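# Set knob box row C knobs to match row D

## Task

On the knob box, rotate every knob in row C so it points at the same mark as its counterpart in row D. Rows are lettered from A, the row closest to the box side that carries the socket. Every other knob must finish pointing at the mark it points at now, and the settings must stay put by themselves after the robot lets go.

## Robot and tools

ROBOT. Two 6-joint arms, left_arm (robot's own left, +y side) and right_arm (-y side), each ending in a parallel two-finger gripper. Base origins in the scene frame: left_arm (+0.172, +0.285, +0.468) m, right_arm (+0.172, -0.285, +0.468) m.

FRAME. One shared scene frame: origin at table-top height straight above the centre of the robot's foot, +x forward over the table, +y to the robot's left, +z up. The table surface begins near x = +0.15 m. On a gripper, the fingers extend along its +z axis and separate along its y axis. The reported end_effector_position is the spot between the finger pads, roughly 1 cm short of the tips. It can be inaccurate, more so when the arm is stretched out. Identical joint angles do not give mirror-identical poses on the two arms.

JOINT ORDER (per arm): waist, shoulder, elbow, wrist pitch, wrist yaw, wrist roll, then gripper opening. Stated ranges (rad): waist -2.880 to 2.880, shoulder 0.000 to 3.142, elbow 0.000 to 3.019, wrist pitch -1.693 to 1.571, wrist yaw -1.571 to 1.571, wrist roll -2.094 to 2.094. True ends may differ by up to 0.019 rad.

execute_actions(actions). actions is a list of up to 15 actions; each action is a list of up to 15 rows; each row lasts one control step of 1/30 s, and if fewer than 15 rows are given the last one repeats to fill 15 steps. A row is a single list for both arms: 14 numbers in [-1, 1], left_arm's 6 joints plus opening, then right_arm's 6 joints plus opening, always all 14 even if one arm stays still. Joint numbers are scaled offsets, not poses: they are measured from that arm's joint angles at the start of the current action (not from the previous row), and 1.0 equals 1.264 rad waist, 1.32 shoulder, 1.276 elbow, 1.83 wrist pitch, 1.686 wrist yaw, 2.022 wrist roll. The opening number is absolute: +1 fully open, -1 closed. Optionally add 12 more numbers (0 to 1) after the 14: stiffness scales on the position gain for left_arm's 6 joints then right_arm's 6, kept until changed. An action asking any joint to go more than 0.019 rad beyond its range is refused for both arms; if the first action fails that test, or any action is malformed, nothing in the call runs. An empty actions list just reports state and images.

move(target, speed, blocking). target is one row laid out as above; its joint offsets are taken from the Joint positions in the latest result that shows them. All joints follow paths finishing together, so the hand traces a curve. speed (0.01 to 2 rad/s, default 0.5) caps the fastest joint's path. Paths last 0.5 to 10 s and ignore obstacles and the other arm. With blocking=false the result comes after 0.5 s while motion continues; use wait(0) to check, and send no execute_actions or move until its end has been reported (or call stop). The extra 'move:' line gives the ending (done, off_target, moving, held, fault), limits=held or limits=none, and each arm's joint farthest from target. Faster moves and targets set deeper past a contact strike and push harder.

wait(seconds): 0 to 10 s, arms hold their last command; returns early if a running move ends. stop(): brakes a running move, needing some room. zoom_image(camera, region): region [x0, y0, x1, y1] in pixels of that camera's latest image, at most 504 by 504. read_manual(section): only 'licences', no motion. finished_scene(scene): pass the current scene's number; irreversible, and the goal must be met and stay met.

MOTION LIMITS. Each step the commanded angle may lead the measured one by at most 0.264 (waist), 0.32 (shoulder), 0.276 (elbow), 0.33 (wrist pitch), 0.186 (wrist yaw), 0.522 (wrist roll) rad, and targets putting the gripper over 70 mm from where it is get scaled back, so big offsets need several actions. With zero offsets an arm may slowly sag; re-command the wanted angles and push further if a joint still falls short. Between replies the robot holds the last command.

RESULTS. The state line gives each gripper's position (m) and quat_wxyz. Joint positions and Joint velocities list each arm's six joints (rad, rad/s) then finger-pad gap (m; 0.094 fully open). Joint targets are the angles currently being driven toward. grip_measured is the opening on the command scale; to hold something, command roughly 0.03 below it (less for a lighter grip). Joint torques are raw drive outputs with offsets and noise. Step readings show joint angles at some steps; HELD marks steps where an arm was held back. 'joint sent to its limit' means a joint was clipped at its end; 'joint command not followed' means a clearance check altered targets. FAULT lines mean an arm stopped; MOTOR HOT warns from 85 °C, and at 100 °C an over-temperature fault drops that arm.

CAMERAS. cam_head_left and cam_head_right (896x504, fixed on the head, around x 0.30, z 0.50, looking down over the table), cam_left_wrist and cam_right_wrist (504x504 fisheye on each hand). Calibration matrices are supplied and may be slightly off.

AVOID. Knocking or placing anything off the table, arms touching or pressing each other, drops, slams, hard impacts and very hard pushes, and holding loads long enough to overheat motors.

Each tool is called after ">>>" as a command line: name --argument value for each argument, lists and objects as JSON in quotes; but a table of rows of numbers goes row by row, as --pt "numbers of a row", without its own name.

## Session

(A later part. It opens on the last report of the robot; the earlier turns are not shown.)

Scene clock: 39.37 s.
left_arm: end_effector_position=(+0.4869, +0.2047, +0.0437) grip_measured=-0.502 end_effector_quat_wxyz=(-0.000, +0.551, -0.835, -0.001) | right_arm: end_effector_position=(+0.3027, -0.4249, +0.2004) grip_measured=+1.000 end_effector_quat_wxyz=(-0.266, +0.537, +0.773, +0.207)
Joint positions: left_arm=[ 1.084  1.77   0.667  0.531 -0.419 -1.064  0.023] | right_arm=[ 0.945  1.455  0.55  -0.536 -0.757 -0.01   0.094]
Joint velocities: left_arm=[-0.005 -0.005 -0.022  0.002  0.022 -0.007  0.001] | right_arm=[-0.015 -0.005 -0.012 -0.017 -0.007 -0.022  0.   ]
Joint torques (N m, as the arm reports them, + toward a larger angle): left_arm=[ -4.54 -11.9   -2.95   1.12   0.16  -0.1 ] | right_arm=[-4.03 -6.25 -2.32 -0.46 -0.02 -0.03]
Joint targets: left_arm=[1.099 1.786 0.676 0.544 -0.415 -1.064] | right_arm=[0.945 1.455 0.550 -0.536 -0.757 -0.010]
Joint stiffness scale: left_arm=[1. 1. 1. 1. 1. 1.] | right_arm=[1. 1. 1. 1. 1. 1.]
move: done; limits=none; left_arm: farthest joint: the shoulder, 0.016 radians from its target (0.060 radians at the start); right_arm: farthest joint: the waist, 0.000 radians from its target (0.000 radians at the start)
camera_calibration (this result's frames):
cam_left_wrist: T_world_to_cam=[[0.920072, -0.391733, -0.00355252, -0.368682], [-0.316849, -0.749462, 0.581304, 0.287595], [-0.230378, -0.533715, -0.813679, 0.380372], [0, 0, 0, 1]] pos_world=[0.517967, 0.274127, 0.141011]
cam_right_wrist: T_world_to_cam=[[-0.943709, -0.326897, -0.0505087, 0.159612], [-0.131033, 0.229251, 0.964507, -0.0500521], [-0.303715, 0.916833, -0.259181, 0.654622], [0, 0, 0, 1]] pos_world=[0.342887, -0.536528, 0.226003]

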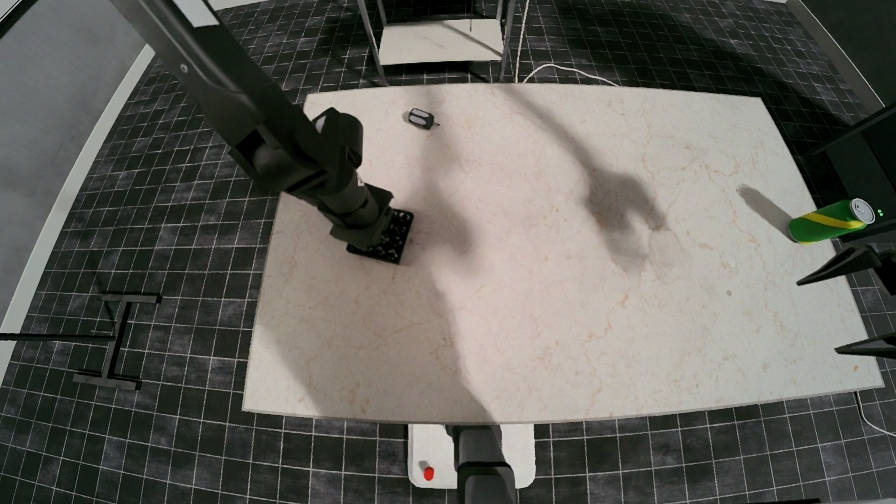

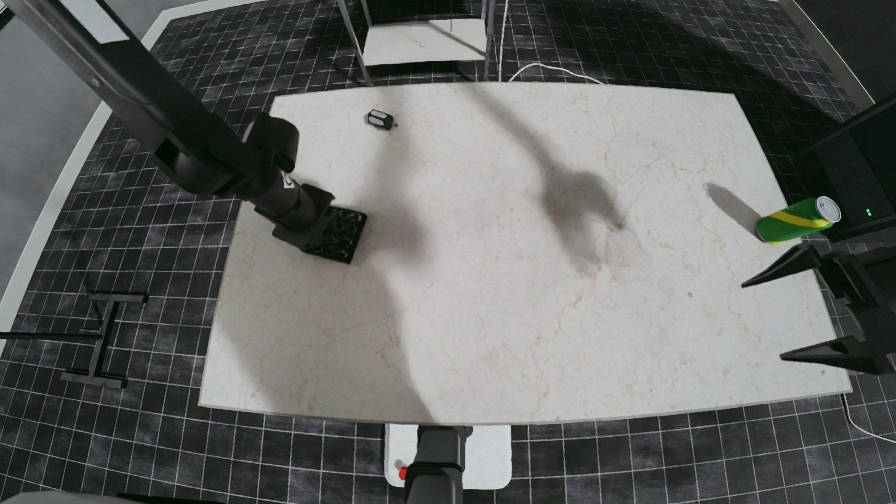

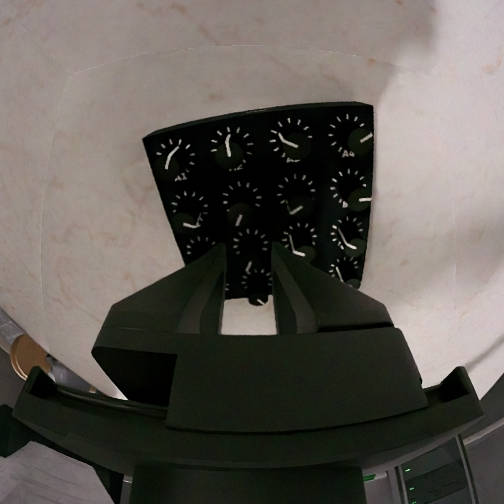

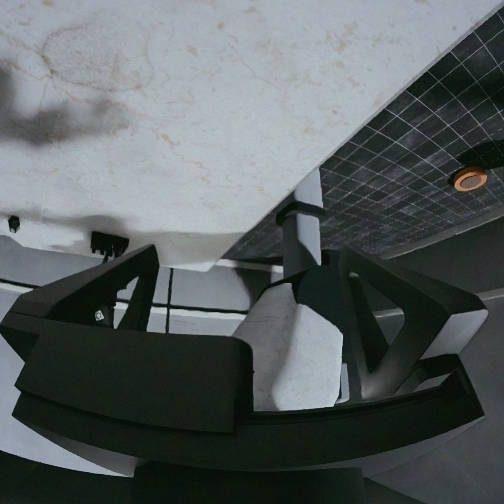

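>>> move --target '[0,0,0,0,0,0,-0.815,0,0,0,0,0,0,1]'

>>> move --target '[0,0,0,0,0,1,-0.815,0,0,0,0,0,0,1]' --speed 0.7

>>> move --target '[0,0,0,0,0,0.52,-0.815,0,0,0,0,0,0,1]' --speed 0.7

>>> move --target '[0,0,0,0,0,0,-0.66,0,0,0,0,0,0,1]'

>>> move --target '[0,0,0,0,0,-1,-0.66,0,0,0,0,0,0,1]' --speed 0.9

>>> move --target '[0,0,0,0,0,-0.15,-0.66,0,0,0,0,0,0,1]'

>>> move --target '[0,0,0,0,0,0,-0.815,0,0,0,0,0,0,1]'

>>> move --target '[0,0,0,0,0,1,-0.815,0,0,0,0,0,0,1]' --speed 0.7

>>> move --target '[0,0,0,0,0,0.105,-0.815,0,0,0,0,0,0,1]' --speed 0.3

>>> move --target '[0,0,0,0,0,0,-0.55,0,0,0,0,0,0,1]'

>>> move --target '[-0.027,-0.05,-0.045,-0.015,0,0,-0.55,0,0,0,0,0,0,1]' --speed 0.1

>>> move --target '[-0.055,-0.045,-0.19,0.085,-0.048,-0.94,-0.55,0,0,0,0,0,0,1]' --speed 1

>>> zoom_image --camera "cam_left_wrist" --region '[120, 0, 380, 220]'

Scene clock: 50.40 s.
left_arm: end_effector_position=(+0.4869, +0.2047, +0.0437) grip_measured=-0.801 end_effector_quat_wxyz=(-0.000, +0.551, -0.835, -0.000) | right_arm: end_effector_position=(+0.3027, -0.4249, +0.2004) grip_measured=+1.000 end_effector_quat_wxyz=(-0.266, +0.537, +0.773, +0.207)
Joint positions: left_arm=[ 1.084  1.77   0.667  0.531 -0.419 -1.064  0.009] | right_arm=[ 0.945  1.455  0.55  -0.536 -0.757 -0.01   0.094]
Joint velocities: left_arm=[-0.005 -0.015 -0.012 -0.002 -0.022 -0.051 -0.001] | right_arm=[-0.015 -0.034 -0.017 -0.007  0.081 -0.051  0.   ]
Joint torques (N m, as the arm reports them, + toward a larger angle): left_arm=[ -5.89 -13.54  -3.64   0.54  -0.06  -0.1 ] | right_arm=[-3.69 -6.36 -2.36 -0.31 -0.02 -0.02]
Joint targets: left_arm=[1.084 1.770 0.667 0.531 -0.420 -1.064] | right_arm=[0.945 1.455 0.550 -0.536 -0.757 -0.010]
Joint stiffness scale: left_arm=[1. 1. 1. 1. 1. 1.] | right_arm=[1. 1. 1. 1. 1. 1.]
move: done; limits=none; left_arm: farthest joint: the waist, 0.000 radians from its target (0.000 radians at the start); right_arm: farthest joint: the waist, 0.000 radians from its target (0.000 radians at the start)
camera_calibration (this result's frames):
cam_left_wrist: T_world_to_cam=[[0.920072, -0.391734, -0.00336769, -0.368721], [-0.316872, -0.749241, 0.581575, 0.287502], [-0.230346, -0.534024, -0.813486, 0.380378], [0, 0, 0, 1]] pos_world=[0.51797, 0.274099, 0.140986]
cam_right_wrist: T_world_to_cam=[[-0.943709, -0.326897, -0.0505087, 0.159612], [-0.131033, 0.229251, 0.964507, -0.0500521], [-0.303715, 0.916833, -0.259181, 0.654622], [0, 0, 0, 1]] pos_world=[0.342887, -0.536528, 0.226003]

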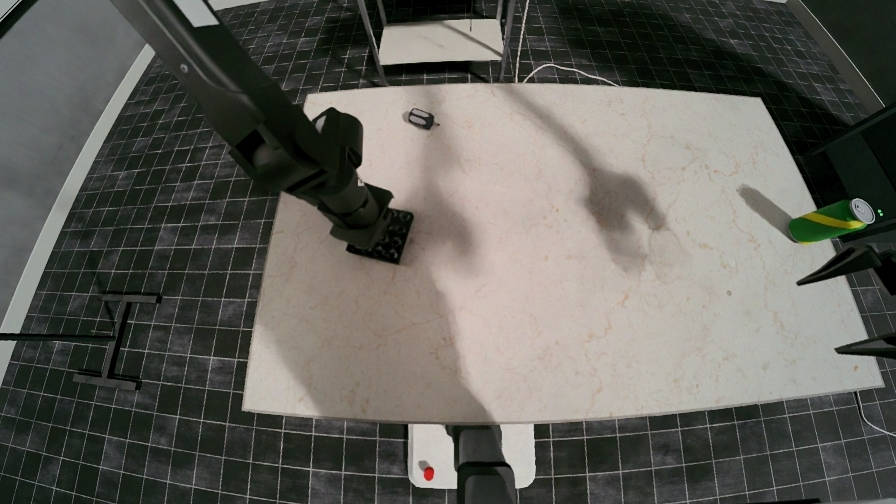

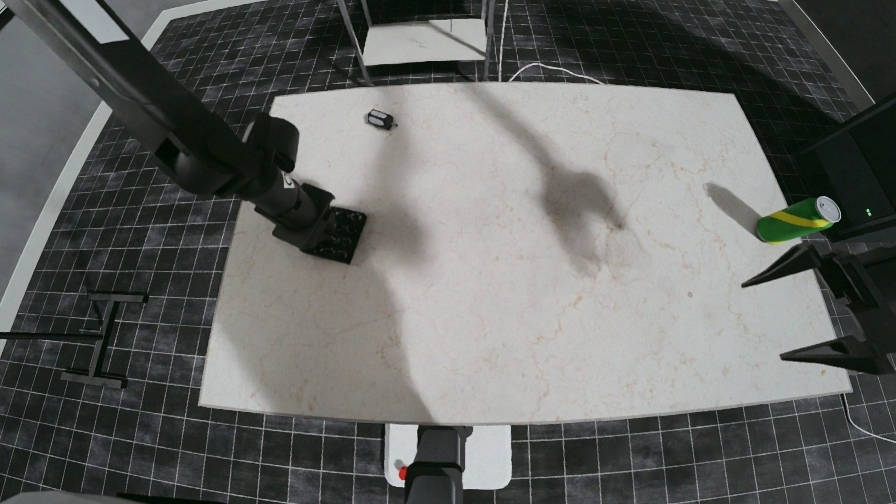

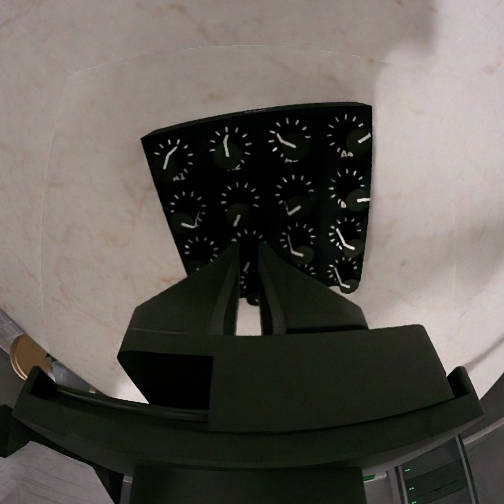

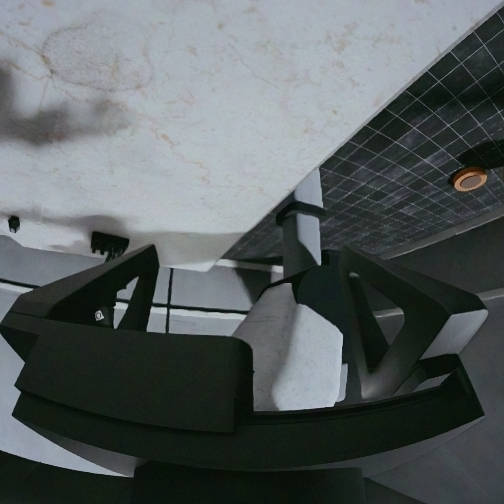

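Scene clock: 54.13 s.
left_arm: end_effector_position=(+0.4870, +0.2041, +0.0437) grip_measured=-0.801 end_effector_quat_wxyz=(+0.001, +0.406, +0.914, -0.001) | right_arm: end_effector_position=(+0.3027, -0.4249, +0.2004) grip_measured=+1.000 end_effector_quat_wxyz=(-0.266, +0.537, +0.773, +0.207)
Joint positions: left_arm=[ 1.084  1.77   0.667  0.531 -0.416  0.94   0.009] | right_arm=[ 0.945  1.455  0.55  -0.536 -0.757 -0.01   0.094]
Joint velocities: left_arm=[-0.005  0.005  0.002 -0.012 -0.066  0.051 -0.   ] | right_arm=[ 0.005  0.005 -0.007 -0.017 -0.051 -0.095  0.   ]
Joint torques (N m, as the arm reports them, + toward a larger angle): left_arm=[ -5.98 -12.97  -3.62   0.55   0.     0.11] | right_arm=[-3.89 -6.15 -2.31 -0.55  0.   -0.02]
Joint targets: left_arm=[1.084 1.770 0.667 0.531 -0.419 0.959] | right_arm=[0.945 1.455 0.550 -0.536 -0.757 -0.010]
Joint stiffness scale: left_arm=[1. 1. 1. 1. 1. 1.] | right_arm=[1. 1. 1. 1. 1. 1.]
move: done; limits=none; left_arm: farthest joint: the wrist roll, 0.018 radians from its target (2.022 radians at the start); right_arm: farthest joint: the waist, 0.000 radians from its target (0.000 radians at the start)
camera_calibration (this result's frames):
cam_left_wrist: T_world_to_cam=[[-0.74145, -0.671008, -0.000956935, 0.497038], [-0.546851, 0.603432, 0.580365, 0.123095], [-0.388852, 0.430835, -0.814356, 0.260411], [0, 0, 0, 1]] pos_world=[0.537105, 0.147043, 0.141103]
cam_right_wrist: T_world_to_cam=[[-0.943709, -0.326897, -0.0505087, 0.159612], [-0.131033, 0.229251, 0.964507, -0.0500521], [-0.303715, 0.916833, -0.259181, 0.654622], [0, 0, 0, 1]] pos_world=[0.342887, -0.536528, 0.226003]

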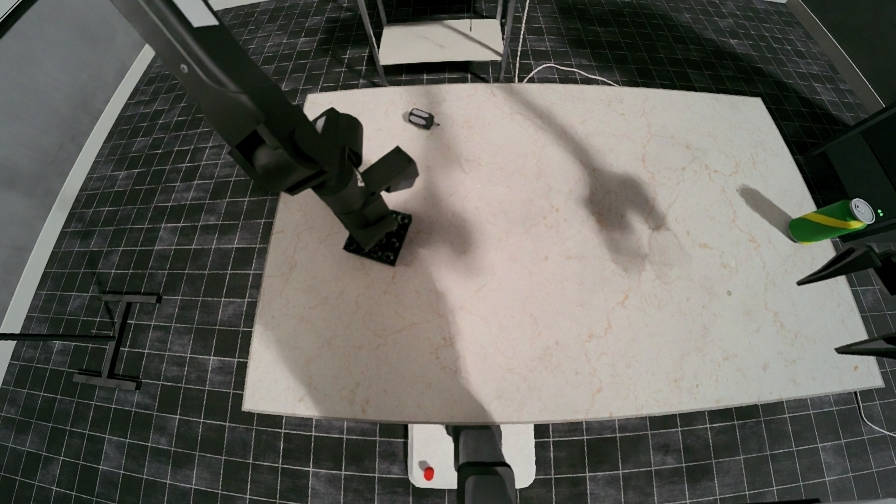

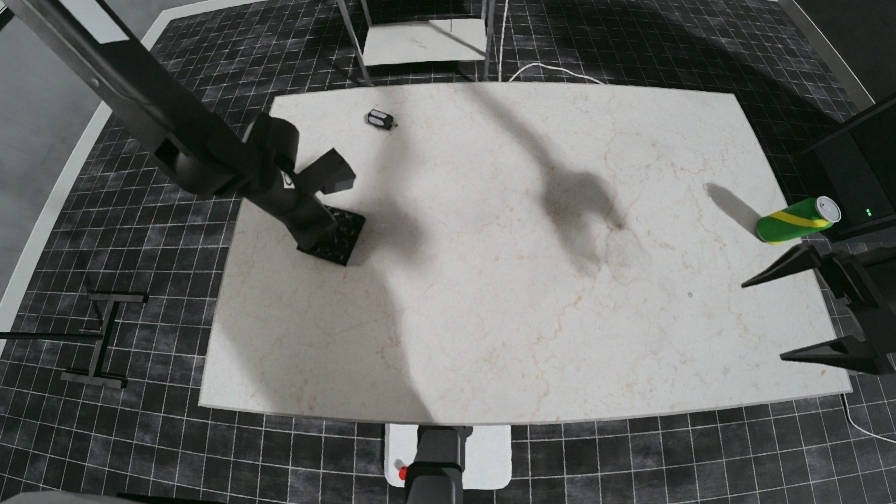

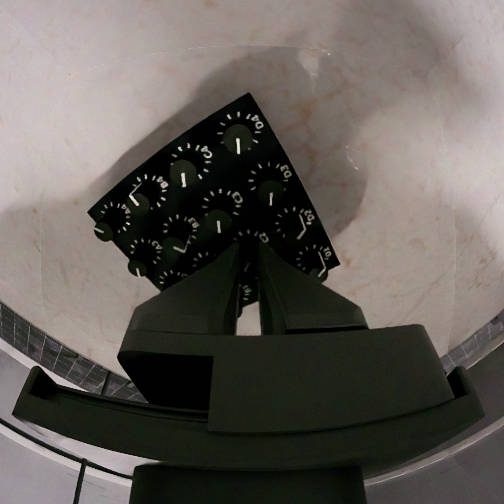

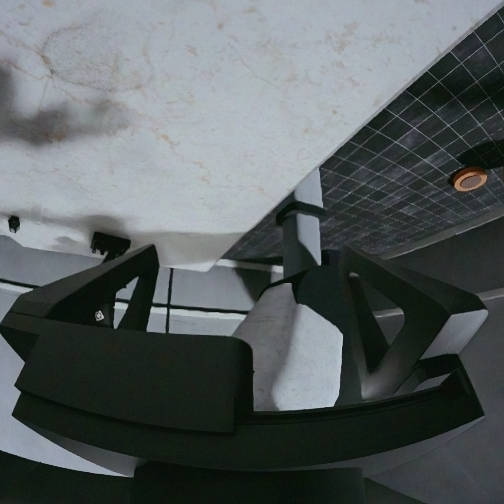

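Scene clock: 56.50 s.
left_arm: end_effector_position=(+0.4870, +0.2041, +0.0437) grip_measured=-0.802 end_effector_quat_wxyz=(+0.001, +0.804, +0.594, -0.001) | right_arm: end_effector_position=(+0.3027, -0.4249, +0.2004) grip_measured=+1.000 end_effector_quat_wxyz=(-0.266, +0.537, +0.773, +0.207)
Joint positions: left_arm=[ 1.084  1.77   0.667  0.531 -0.416  1.973  0.009] | right_arm=[ 0.945  1.455  0.55  -0.536 -0.757 -0.01   0.094]
Joint velocities: left_arm=[-0.005 -0.005 -0.007  0.032 -0.081 -0.007  0.   ] | right_arm=[-0.015  0.005  0.002 -0.007 -0.051 -0.022  0.   ]
Joint torques (N m, as the arm reports them, + toward a larger angle): left_arm=[ -5.86 -13.22  -3.75   0.49   0.16   0.08] | right_arm=[-4.17 -6.49 -2.32 -0.43  0.   -0.03]
Joint targets: left_arm=[1.084 1.770 0.667 0.531 -0.416 1.992] | right_arm=[0.945 1.455 0.550 -0.536 -0.757 -0.010]
Joint stiffness scale: left_arm=[1. 1. 1. 1. 1. 1.] | right_arm=[1. 1. 1. 1. 1. 1.]
move: done; limits=none; left_arm: farthest joint: the wrist roll, 0.019 radians from its target (1.051 radians at the start); right_arm: farthest joint: the waist, 0.000 radians from its target (0.000 radians at the start)
camera_calibration (this result's frames):
cam_left_wrist: T_world_to_cam=[[-0.956189, 0.29273, -0.00356368, 0.40506], [0.23651, 0.779607, 0.579893, -0.294332], [0.17253, 0.553644, -0.814685, -0.0380291], [0, 0, 0, 1]] pos_world=[0.463488, 0.131945, 0.141143]
cam_right_wrist: T_world_to_cam=[[-0.943709, -0.326897, -0.0505087, 0.159612], [-0.131033, 0.229251, 0.964507, -0.0500521], [-0.303715, 0.916833, -0.259181, 0.654622], [0, 0, 0, 1]] pos_world=[0.342887, -0.536528, 0.226003]

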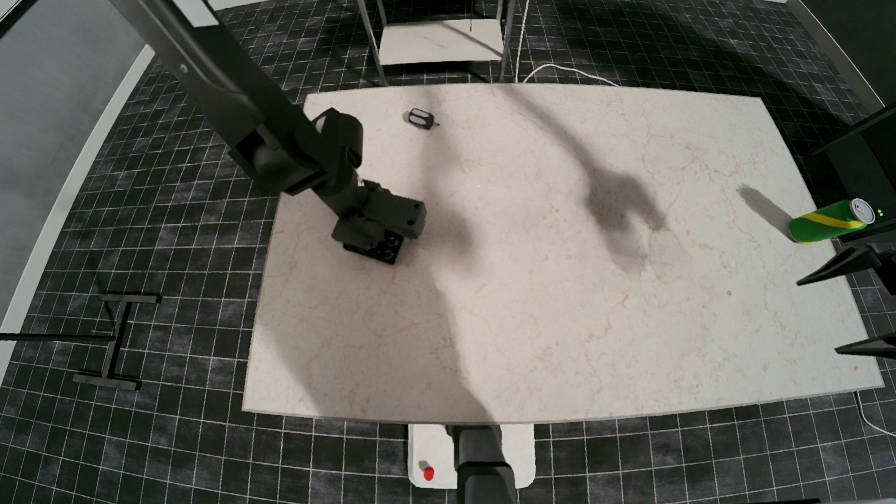

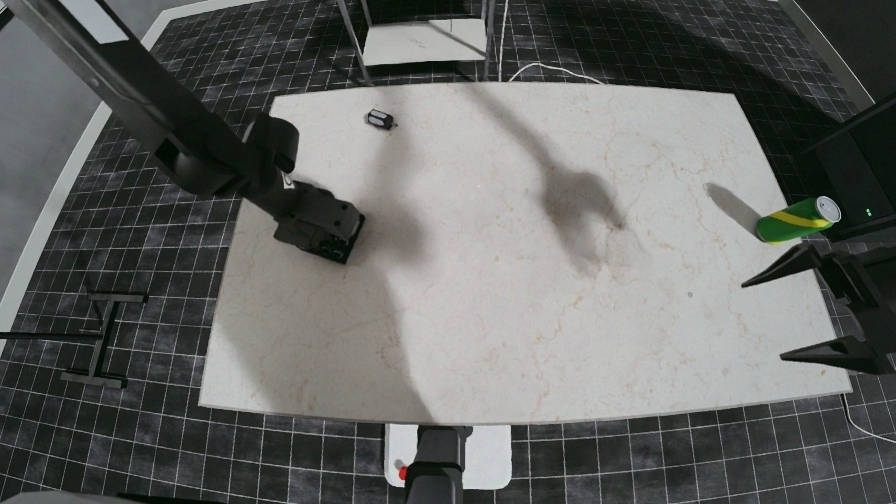

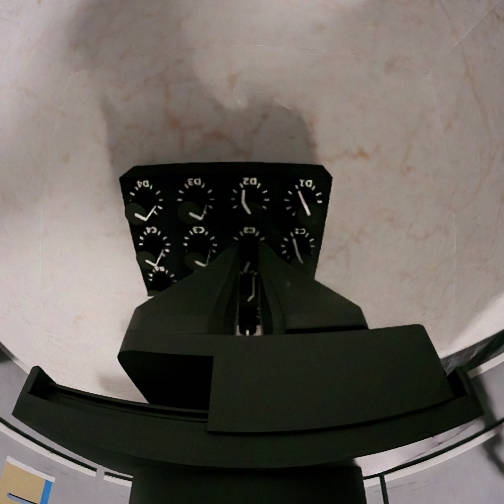

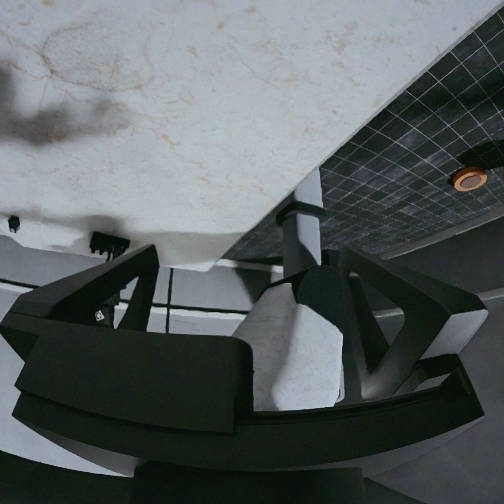

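Scene clock: 57.00 s.
left_arm: end_effector_position=(+0.4870, +0.2041, +0.0437) grip_measured=-0.662 end_effector_quat_wxyz=(+0.001, +0.804, +0.594, -0.001) | right_arm: end_effector_position=(+0.3027, -0.4249, +0.2004) grip_measured=+1.000 end_effector_quat_wxyz=(-0.266, +0.537, +0.773, +0.207)
Joint positions: left_arm=[ 1.084  1.77   0.667  0.531 -0.416  1.973  0.016] | right_arm=[ 0.945  1.455  0.55  -0.536 -0.757 -0.01   0.094]
Joint velocities: left_arm=[-0.015 -0.005  0.002  0.002  0.022 -0.022  0.001] | right_arm=[-0.005  0.005  0.007 -0.012  0.037 -0.037  0.   ]
Joint torques (N m, as the arm reports them, + toward a larger angle): left_arm=[ -5.75 -13.41  -3.77   0.45   0.17  -0.1 ] | right_arm=[-3.85 -6.21 -2.23 -0.46 -0.01 -0.04]
Joint targets: left_arm=[1.084 1.770 0.667 0.531 -0.416 1.973] | right_arm=[0.945 1.455 0.550 -0.536 -0.757 -0.010]
Joint stiffness scale: left_arm=[1. 1. 1. 1. 1. 1.] | right_arm=[1. 1. 1. 1. 1. 1.]
move: done; limits=none; left_arm: farthest joint: the waist, 0.000 radians from its target (0.000 radians at the start); right_arm: farthest joint: the waist, 0.000 radians from its target (0.000 radians at the start)
camera_calibration (this result's frames):
cam_left_wrist: T_world_to_cam=[[-0.956189, 0.29273, -0.00356368, 0.40506], [0.23651, 0.779607, 0.579893, -0.294332], [0.17253, 0.553644, -0.814685, -0.0380291], [0, 0, 0, 1]] pos_world=[0.463488, 0.131945, 0.141143]
cam_right_wrist: T_world_to_cam=[[-0.943709, -0.326897, -0.0505087, 0.159612], [-0.131033, 0.229251, 0.964507, -0.0500521], [-0.303715, 0.916833, -0.259181, 0.654622], [0, 0, 0, 1]] pos_world=[0.342887, -0.536528, 0.226003]

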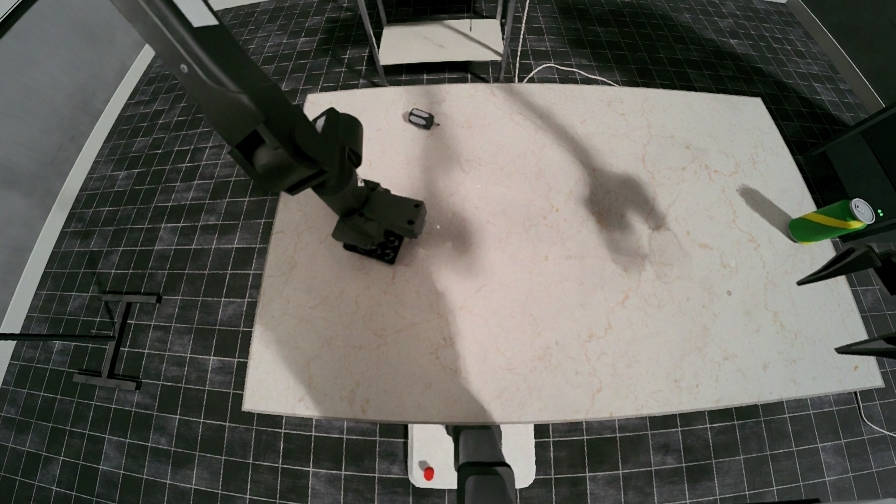

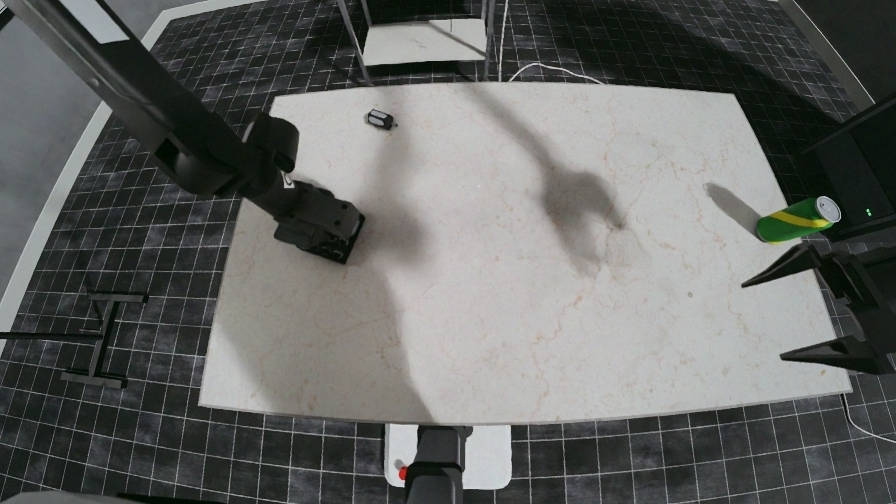

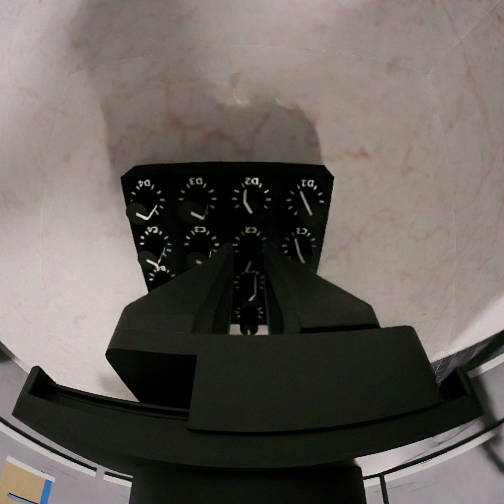

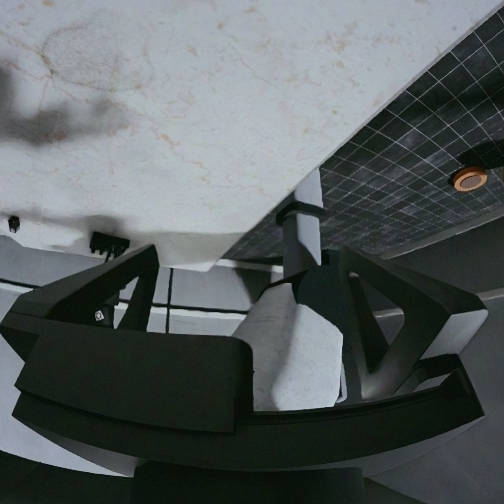

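Scene clock: 60.17 s.
left_arm: end_effector_position=(+0.4887, +0.2053, +0.0444) grip_measured=-0.662 end_effector_quat_wxyz=(+0.002, -0.069, +0.998, +0.001) | right_arm: end_effector_position=(+0.3027, -0.4249, +0.2004) grip_measured=+1.000 end_effector_quat_wxyz=(-0.266, +0.537, +0.773, +0.207)
Joint positions: left_arm=[ 1.084  1.766  0.667  0.531 -0.42  -0.033  0.016] | right_arm=[ 0.945  1.455  0.55  -0.536 -0.757 -0.01   0.094]
Joint velocities: left_arm=[-0.005 -0.005 -0.027  0.012 -0.022  0.007 -0.   ] | right_arm=[ 0.005 -0.024 -0.002 -0.022  0.022 -0.095  0.   ]
Joint torques (N m, as the arm reports them, + toward a larger angle): left_arm=[ -5.83 -13.    -3.58   0.59   0.26  -0.26] | right_arm=[-3.99 -6.13 -2.33 -0.36 -0.02 -0.04]
Joint targets: left_arm=[1.084 1.770 0.667 0.531 -0.416 -0.050] | right_arm=[0.945 1.455 0.550 -0.536 -0.757 -0.010]
Joint stiffness scale: left_arm=[1. 1. 1. 1. 1. 1.] | right_arm=[1. 1. 1. 1. 1. 1.]
move: done; limits=none; left_arm: farthest joint: the wrist roll, 0.016 radians from its target (2.022 radians at the start); right_arm: farthest joint: the waist, 0.000 radians from its target (0.000 radians at the start)
camera_calibration (this result's frames):
cam_left_wrist: T_world_to_cam=[[0.138645, -0.990332, -0.00454219, 0.134763], [-0.806853, -0.115615, 0.579328, 0.397666], [-0.574252, -0.076656, -0.815082, 0.45591], [0, 0, 0, 1]] pos_world=[0.563981, 0.214385, 0.141837]
cam_right_wrist: T_world_to_cam=[[-0.943709, -0.326897, -0.0505087, 0.159612], [-0.131033, 0.229251, 0.964507, -0.0500521], [-0.303715, 0.916833, -0.259181, 0.654622], [0, 0, 0, 1]] pos_world=[0.342887, -0.536528, 0.226003]

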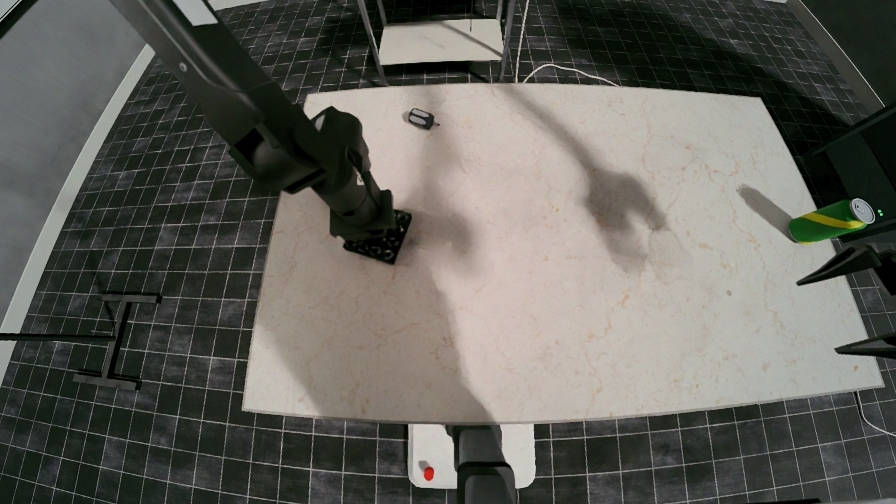

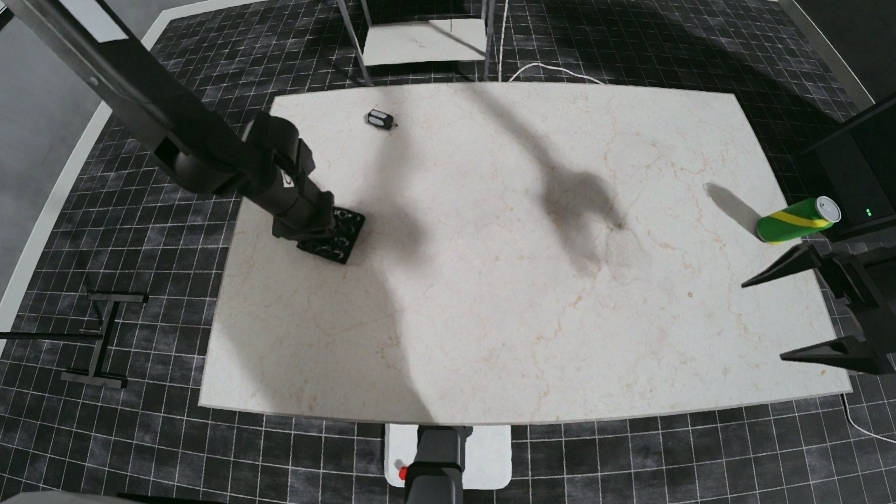

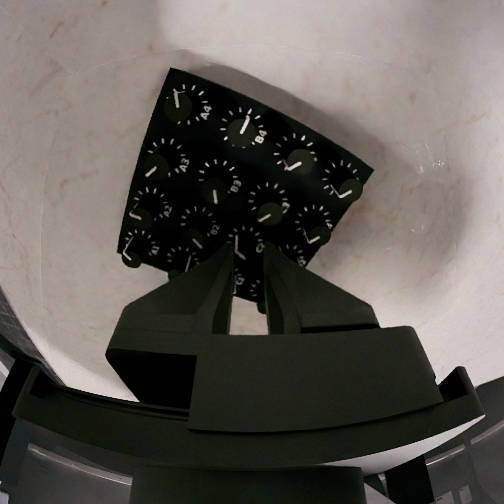

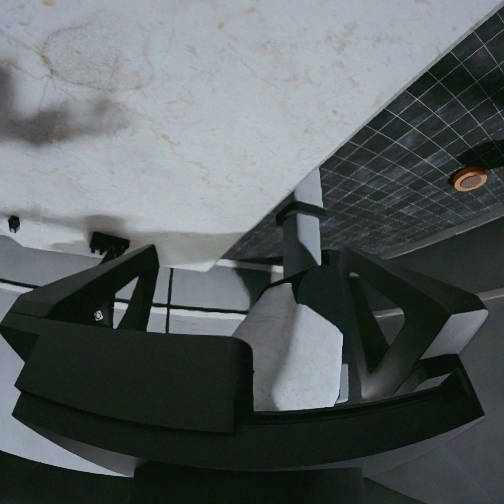

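Scene clock: 61.57 s.
left_arm: end_effector_position=(+0.4887, +0.2057, +0.0444) grip_measured=-0.662 end_effector_quat_wxyz=(-0.002, +0.211, -0.978, -0.002) | right_arm: end_effector_position=(+0.3027, -0.4249, +0.2004) grip_measured=+1.000 end_effector_quat_wxyz=(-0.266, +0.537, +0.773, +0.207)
Joint positions: left_arm=[ 1.084  1.766  0.667  0.531 -0.423 -0.32   0.016] | right_arm=[ 0.945  1.455  0.55  -0.536 -0.757 -0.01   0.094]
Joint velocities: left_arm=[-0.005 -0.015  0.002 -0.002 -0.051 -0.081 -0.   ] | right_arm=[-0.005 -0.015  0.007 -0.017 -0.022 -0.022  0.   ]
Joint torques (N m, as the arm reports them, + toward a larger angle): left_arm=[ -6.08 -13.26  -3.61   0.62   0.13  -0.26] | right_arm=[-3.89 -6.42 -2.34 -0.36 -0.03 -0.06]
Joint targets: left_arm=[1.084 1.766 0.667 0.531 -0.420 -0.336] | right_arm=[0.945 1.455 0.550 -0.536 -0.757 -0.010]
Joint stiffness scale: left_arm=[1. 1. 1. 1. 1. 1.] | right_arm=[1. 1. 1. 1. 1. 1.]
move: done; limits=none; left_arm: farthest joint: the wrist roll, 0.017 radians from its target (0.304 radians at the start); right_arm: farthest joint: the waist, 0.000 radians from its target (0.000 radians at the start)
camera_calibration (this result's frames):
cam_left_wrist: T_world_to_cam=[[0.413201, -0.910622, -0.00571502, -0.0153624], [-0.74146, -0.340073, 0.578435, 0.411936], [-0.528679, -0.234773, -0.815708, 0.466202], [0, 0, 0, 1]] pos_world=[0.558253, 0.23555, 0.141919]
cam_right_wrist: T_world_to_cam=[[-0.943709, -0.326897, -0.0505087, 0.159612], [-0.131033, 0.229251, 0.964507, -0.0500521], [-0.303715, 0.916833, -0.259181, 0.654622], [0, 0, 0, 1]] pos_world=[0.342887, -0.536528, 0.226003]

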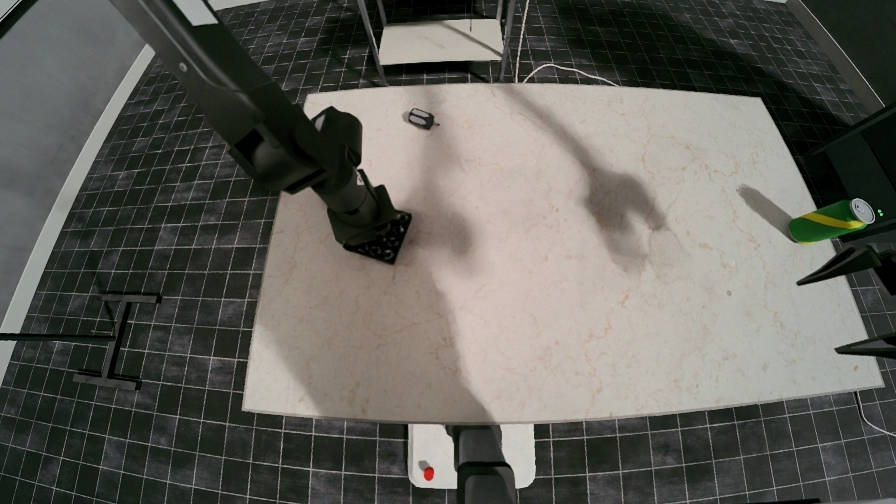

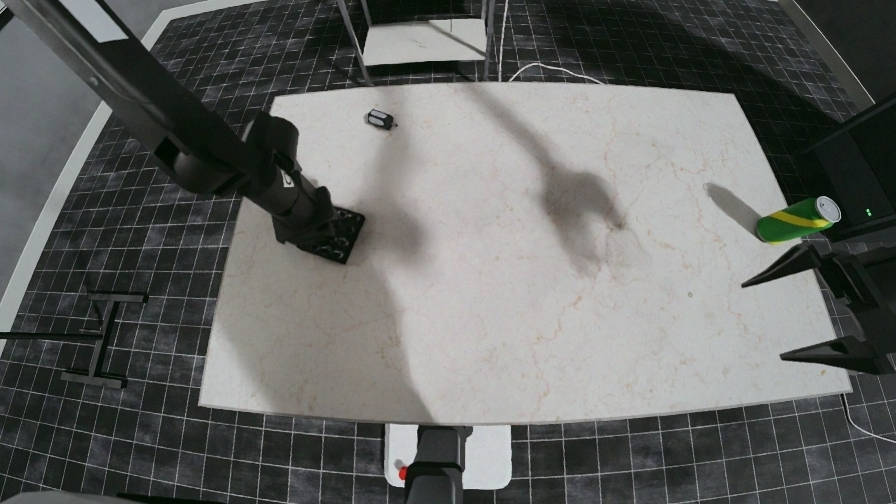

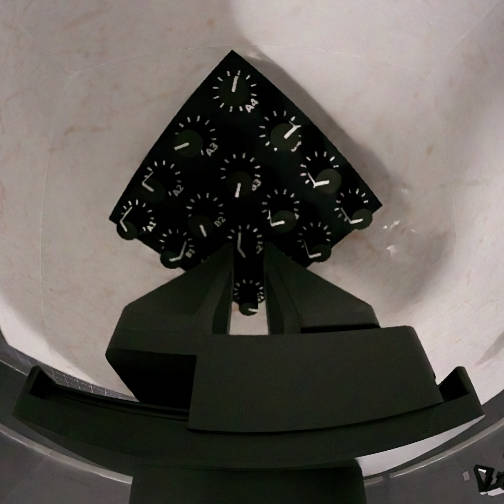

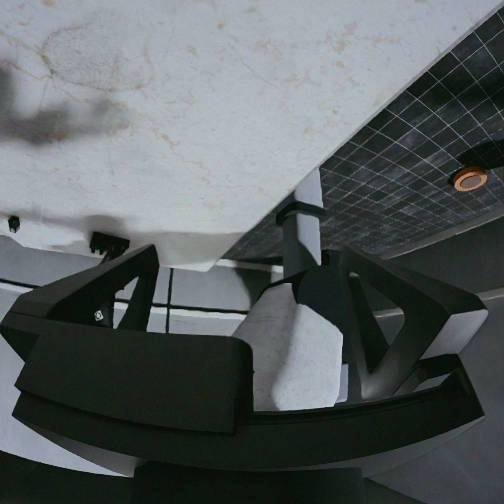

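Scene clock: 62.07 s.
left_arm: end_effector_position=(+0.4886, +0.2062, +0.0444) grip_measured=-0.801 end_effector_quat_wxyz=(-0.002, +0.211, -0.978, -0.003) | right_arm: end_effector_position=(+0.3027, -0.4249, +0.2004) grip_measured=+1.000 end_effector_quat_wxyz=(-0.266, +0.537, +0.773, +0.207)
Joint positions: left_arm=[ 1.084  1.766  0.667  0.531 -0.425 -0.32   0.009] | right_arm=[ 0.945  1.455  0.55  -0.536 -0.757 -0.01   0.094]
Joint velocities: left_arm=[-0.005  0.005 -0.002  0.002 -0.022 -0.007 -0.   ] | right_arm=[-0.005  0.005 -0.012 -0.017  0.037  0.007  0.   ]
Joint torques (N m, as the arm reports them, + toward a larger angle): left_arm=[ -5.68 -13.31  -3.57   0.61   0.13  -0.09] | right_arm=[-3.83 -6.21 -2.3  -0.29 -0.02 -0.02]
Joint targets: left_arm=[1.084 1.766 0.667 0.531 -0.423 -0.320] | right_arm=[0.945 1.455 0.550 -0.536 -0.757 -0.010]
Joint stiffness scale: left_arm=[1. 1. 1. 1. 1. 1.] | right_arm=[1. 1. 1. 1. 1. 1.]
move: done; limits=none; left_arm: farthest joint: the wrist yaw, 0.002 radians from its target (0.000 radians at the start); right_arm: farthest joint: the waist, 0.000 radians from its target (0.000 radians at the start)
camera_calibration (this result's frames):
cam_left_wrist: T_world_to_cam=[[0.413207, -0.9106, -0.00824875, -0.0148218], [-0.741296, -0.341615, 0.577737, 0.412322], [-0.528905, -0.23261, -0.816181, 0.465971], [0, 0, 0, 1]] pos_world=[0.558232, 0.235748, 0.141981]
cam_right_wrist: T_world_to_cam=[[-0.943709, -0.326897, -0.0505087, 0.159612], [-0.131033, 0.229251, 0.964507, -0.0500521], [-0.303715, 0.916833, -0.259181, 0.654622], [0, 0, 0, 1]] pos_world=[0.342887, -0.536528, 0.226003]

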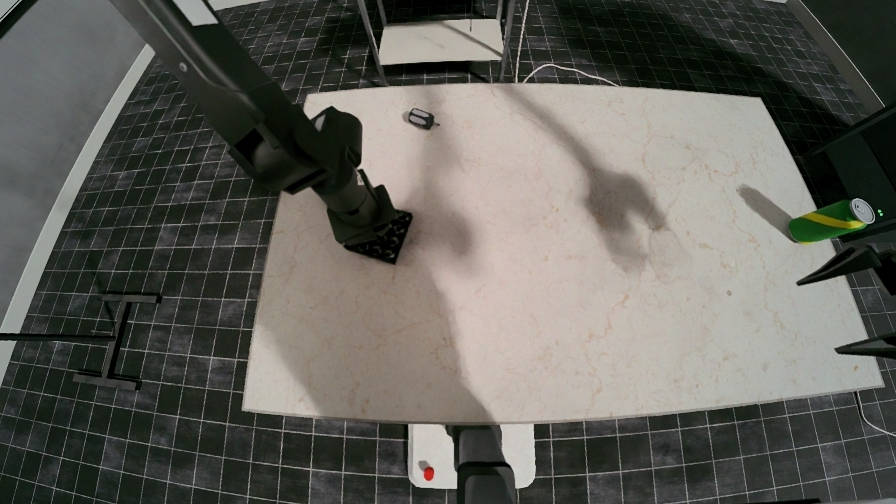

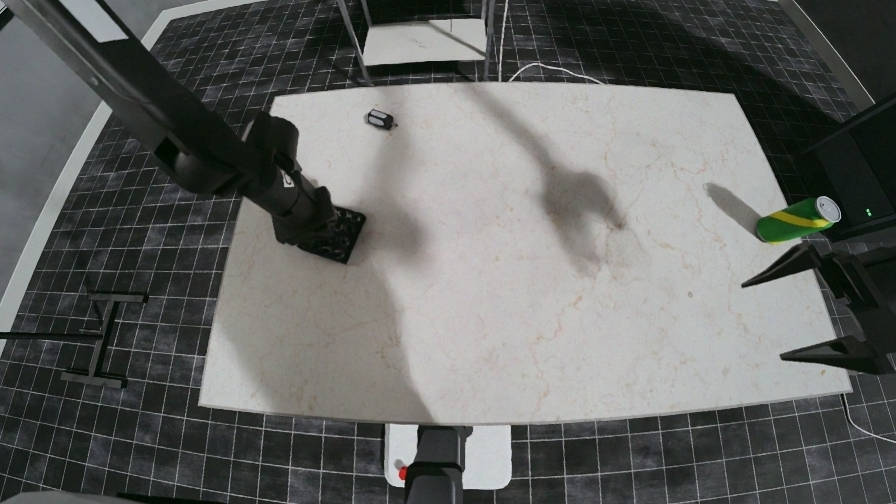

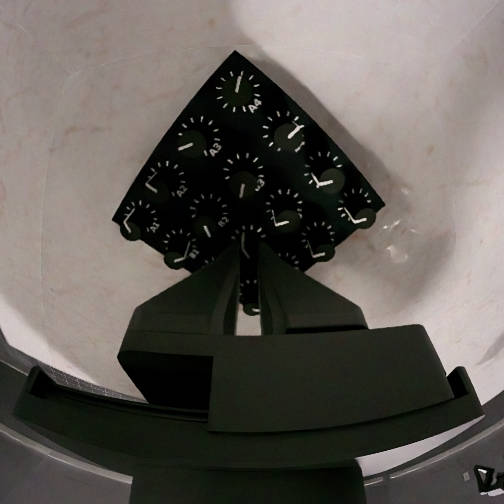

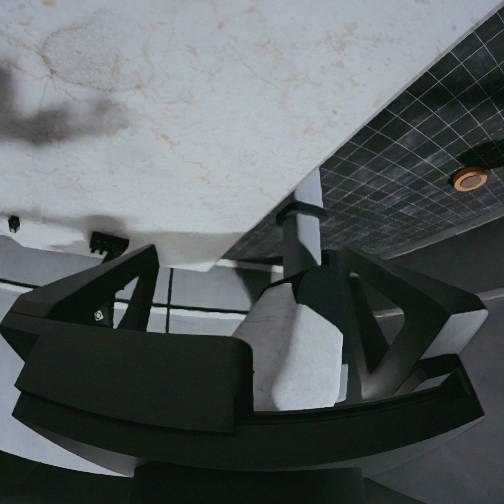

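Scene clock: 65.80 s.
left_arm: end_effector_position=(+0.4886, +0.2062, +0.0444) grip_measured=-0.802 end_effector_quat_wxyz=(-0.002, +0.710, +0.704, +0.003) | right_arm: end_effector_position=(+0.3027, -0.4249, +0.2004) grip_measured=+1.000 end_effector_quat_wxyz=(-0.266, +0.537, +0.773, +0.207)
Joint positions: left_arm=[ 1.084  1.766  0.667  0.531 -0.425  1.684  0.009] | right_arm=[ 0.945  1.455  0.55  -0.536 -0.757 -0.01   0.094]
Joint velocities: left_arm=[-0.005  0.005  0.017 -0.002  0.022 -0.051 -0.002] | right_arm=[-0.005 -0.005 -0.012 -0.012  0.022  0.007  0.   ]
Joint torques (N m, as the arm reports them, + toward a larger angle): left_arm=[ -5.88 -13.14  -3.69   0.52   0.17   0.07] | right_arm=[-4.08 -6.37 -2.33 -0.43 -0.02 -0.01]
Joint targets: left_arm=[1.084 1.766 0.667 0.531 -0.425 1.702] | right_arm=[0.945 1.455 0.550 -0.536 -0.757 -0.010]
Joint stiffness scale: left_arm=[1. 1. 1. 1. 1. 1.] | right_arm=[1. 1. 1. 1. 1. 1.]
move: done; limits=none; left_arm: farthest joint: the wrist roll, 0.018 radians from its target (2.022 radians at the start); right_arm: farthest joint: the waist, 0.000 radians from its target (0.000 radians at the start)
camera_calibration (this result's frames):
cam_left_wrist: T_world_to_cam=[[-0.999961, 0.00716298, -0.00519425, 0.486354], [0.00274179, 0.809002, 0.5878, -0.188921], [0.00841255, 0.587763, -0.80899, 0.0339559], [0, 0, 0, 1]] pos_world=[0.486568, 0.129395, 0.141044]
cam_right_wrist: T_world_to_cam=[[-0.943709, -0.326897, -0.0505087, 0.159612], [-0.131033, 0.229251, 0.964507, -0.0500521], [-0.303715, 0.916833, -0.259181, 0.654622], [0, 0, 0, 1]] pos_world=[0.342887, -0.536528, 0.226003]

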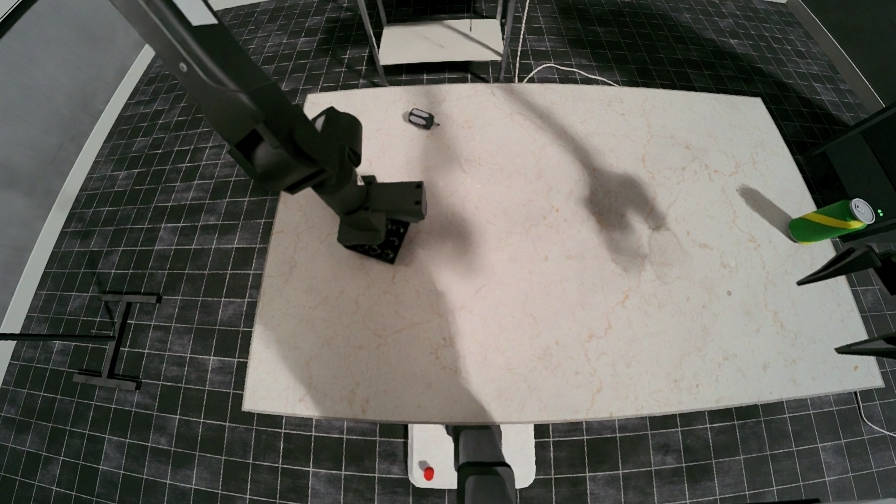

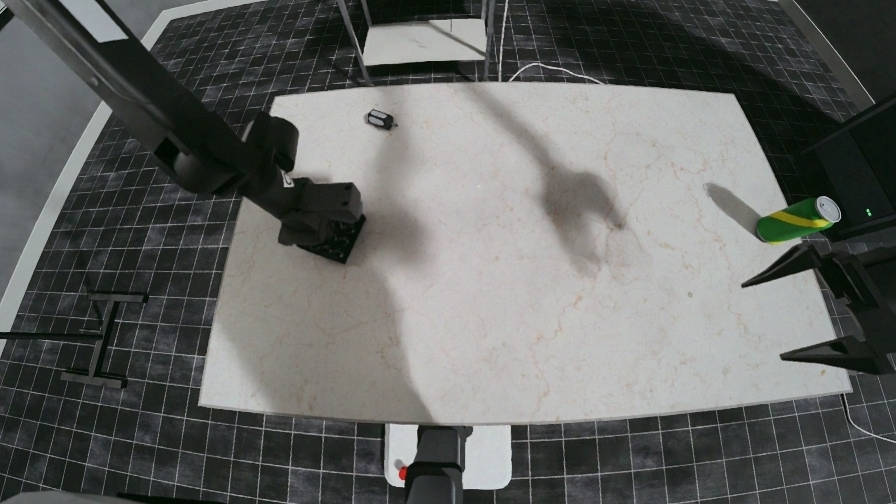

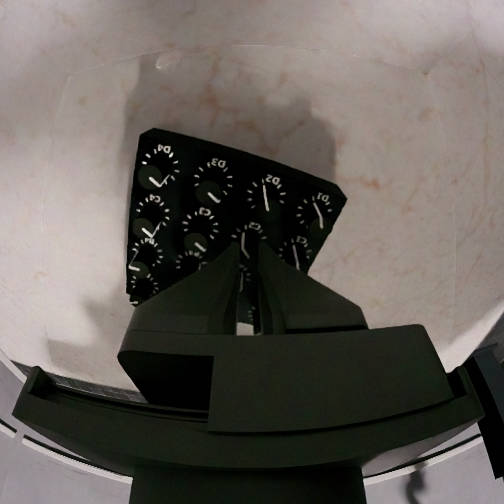

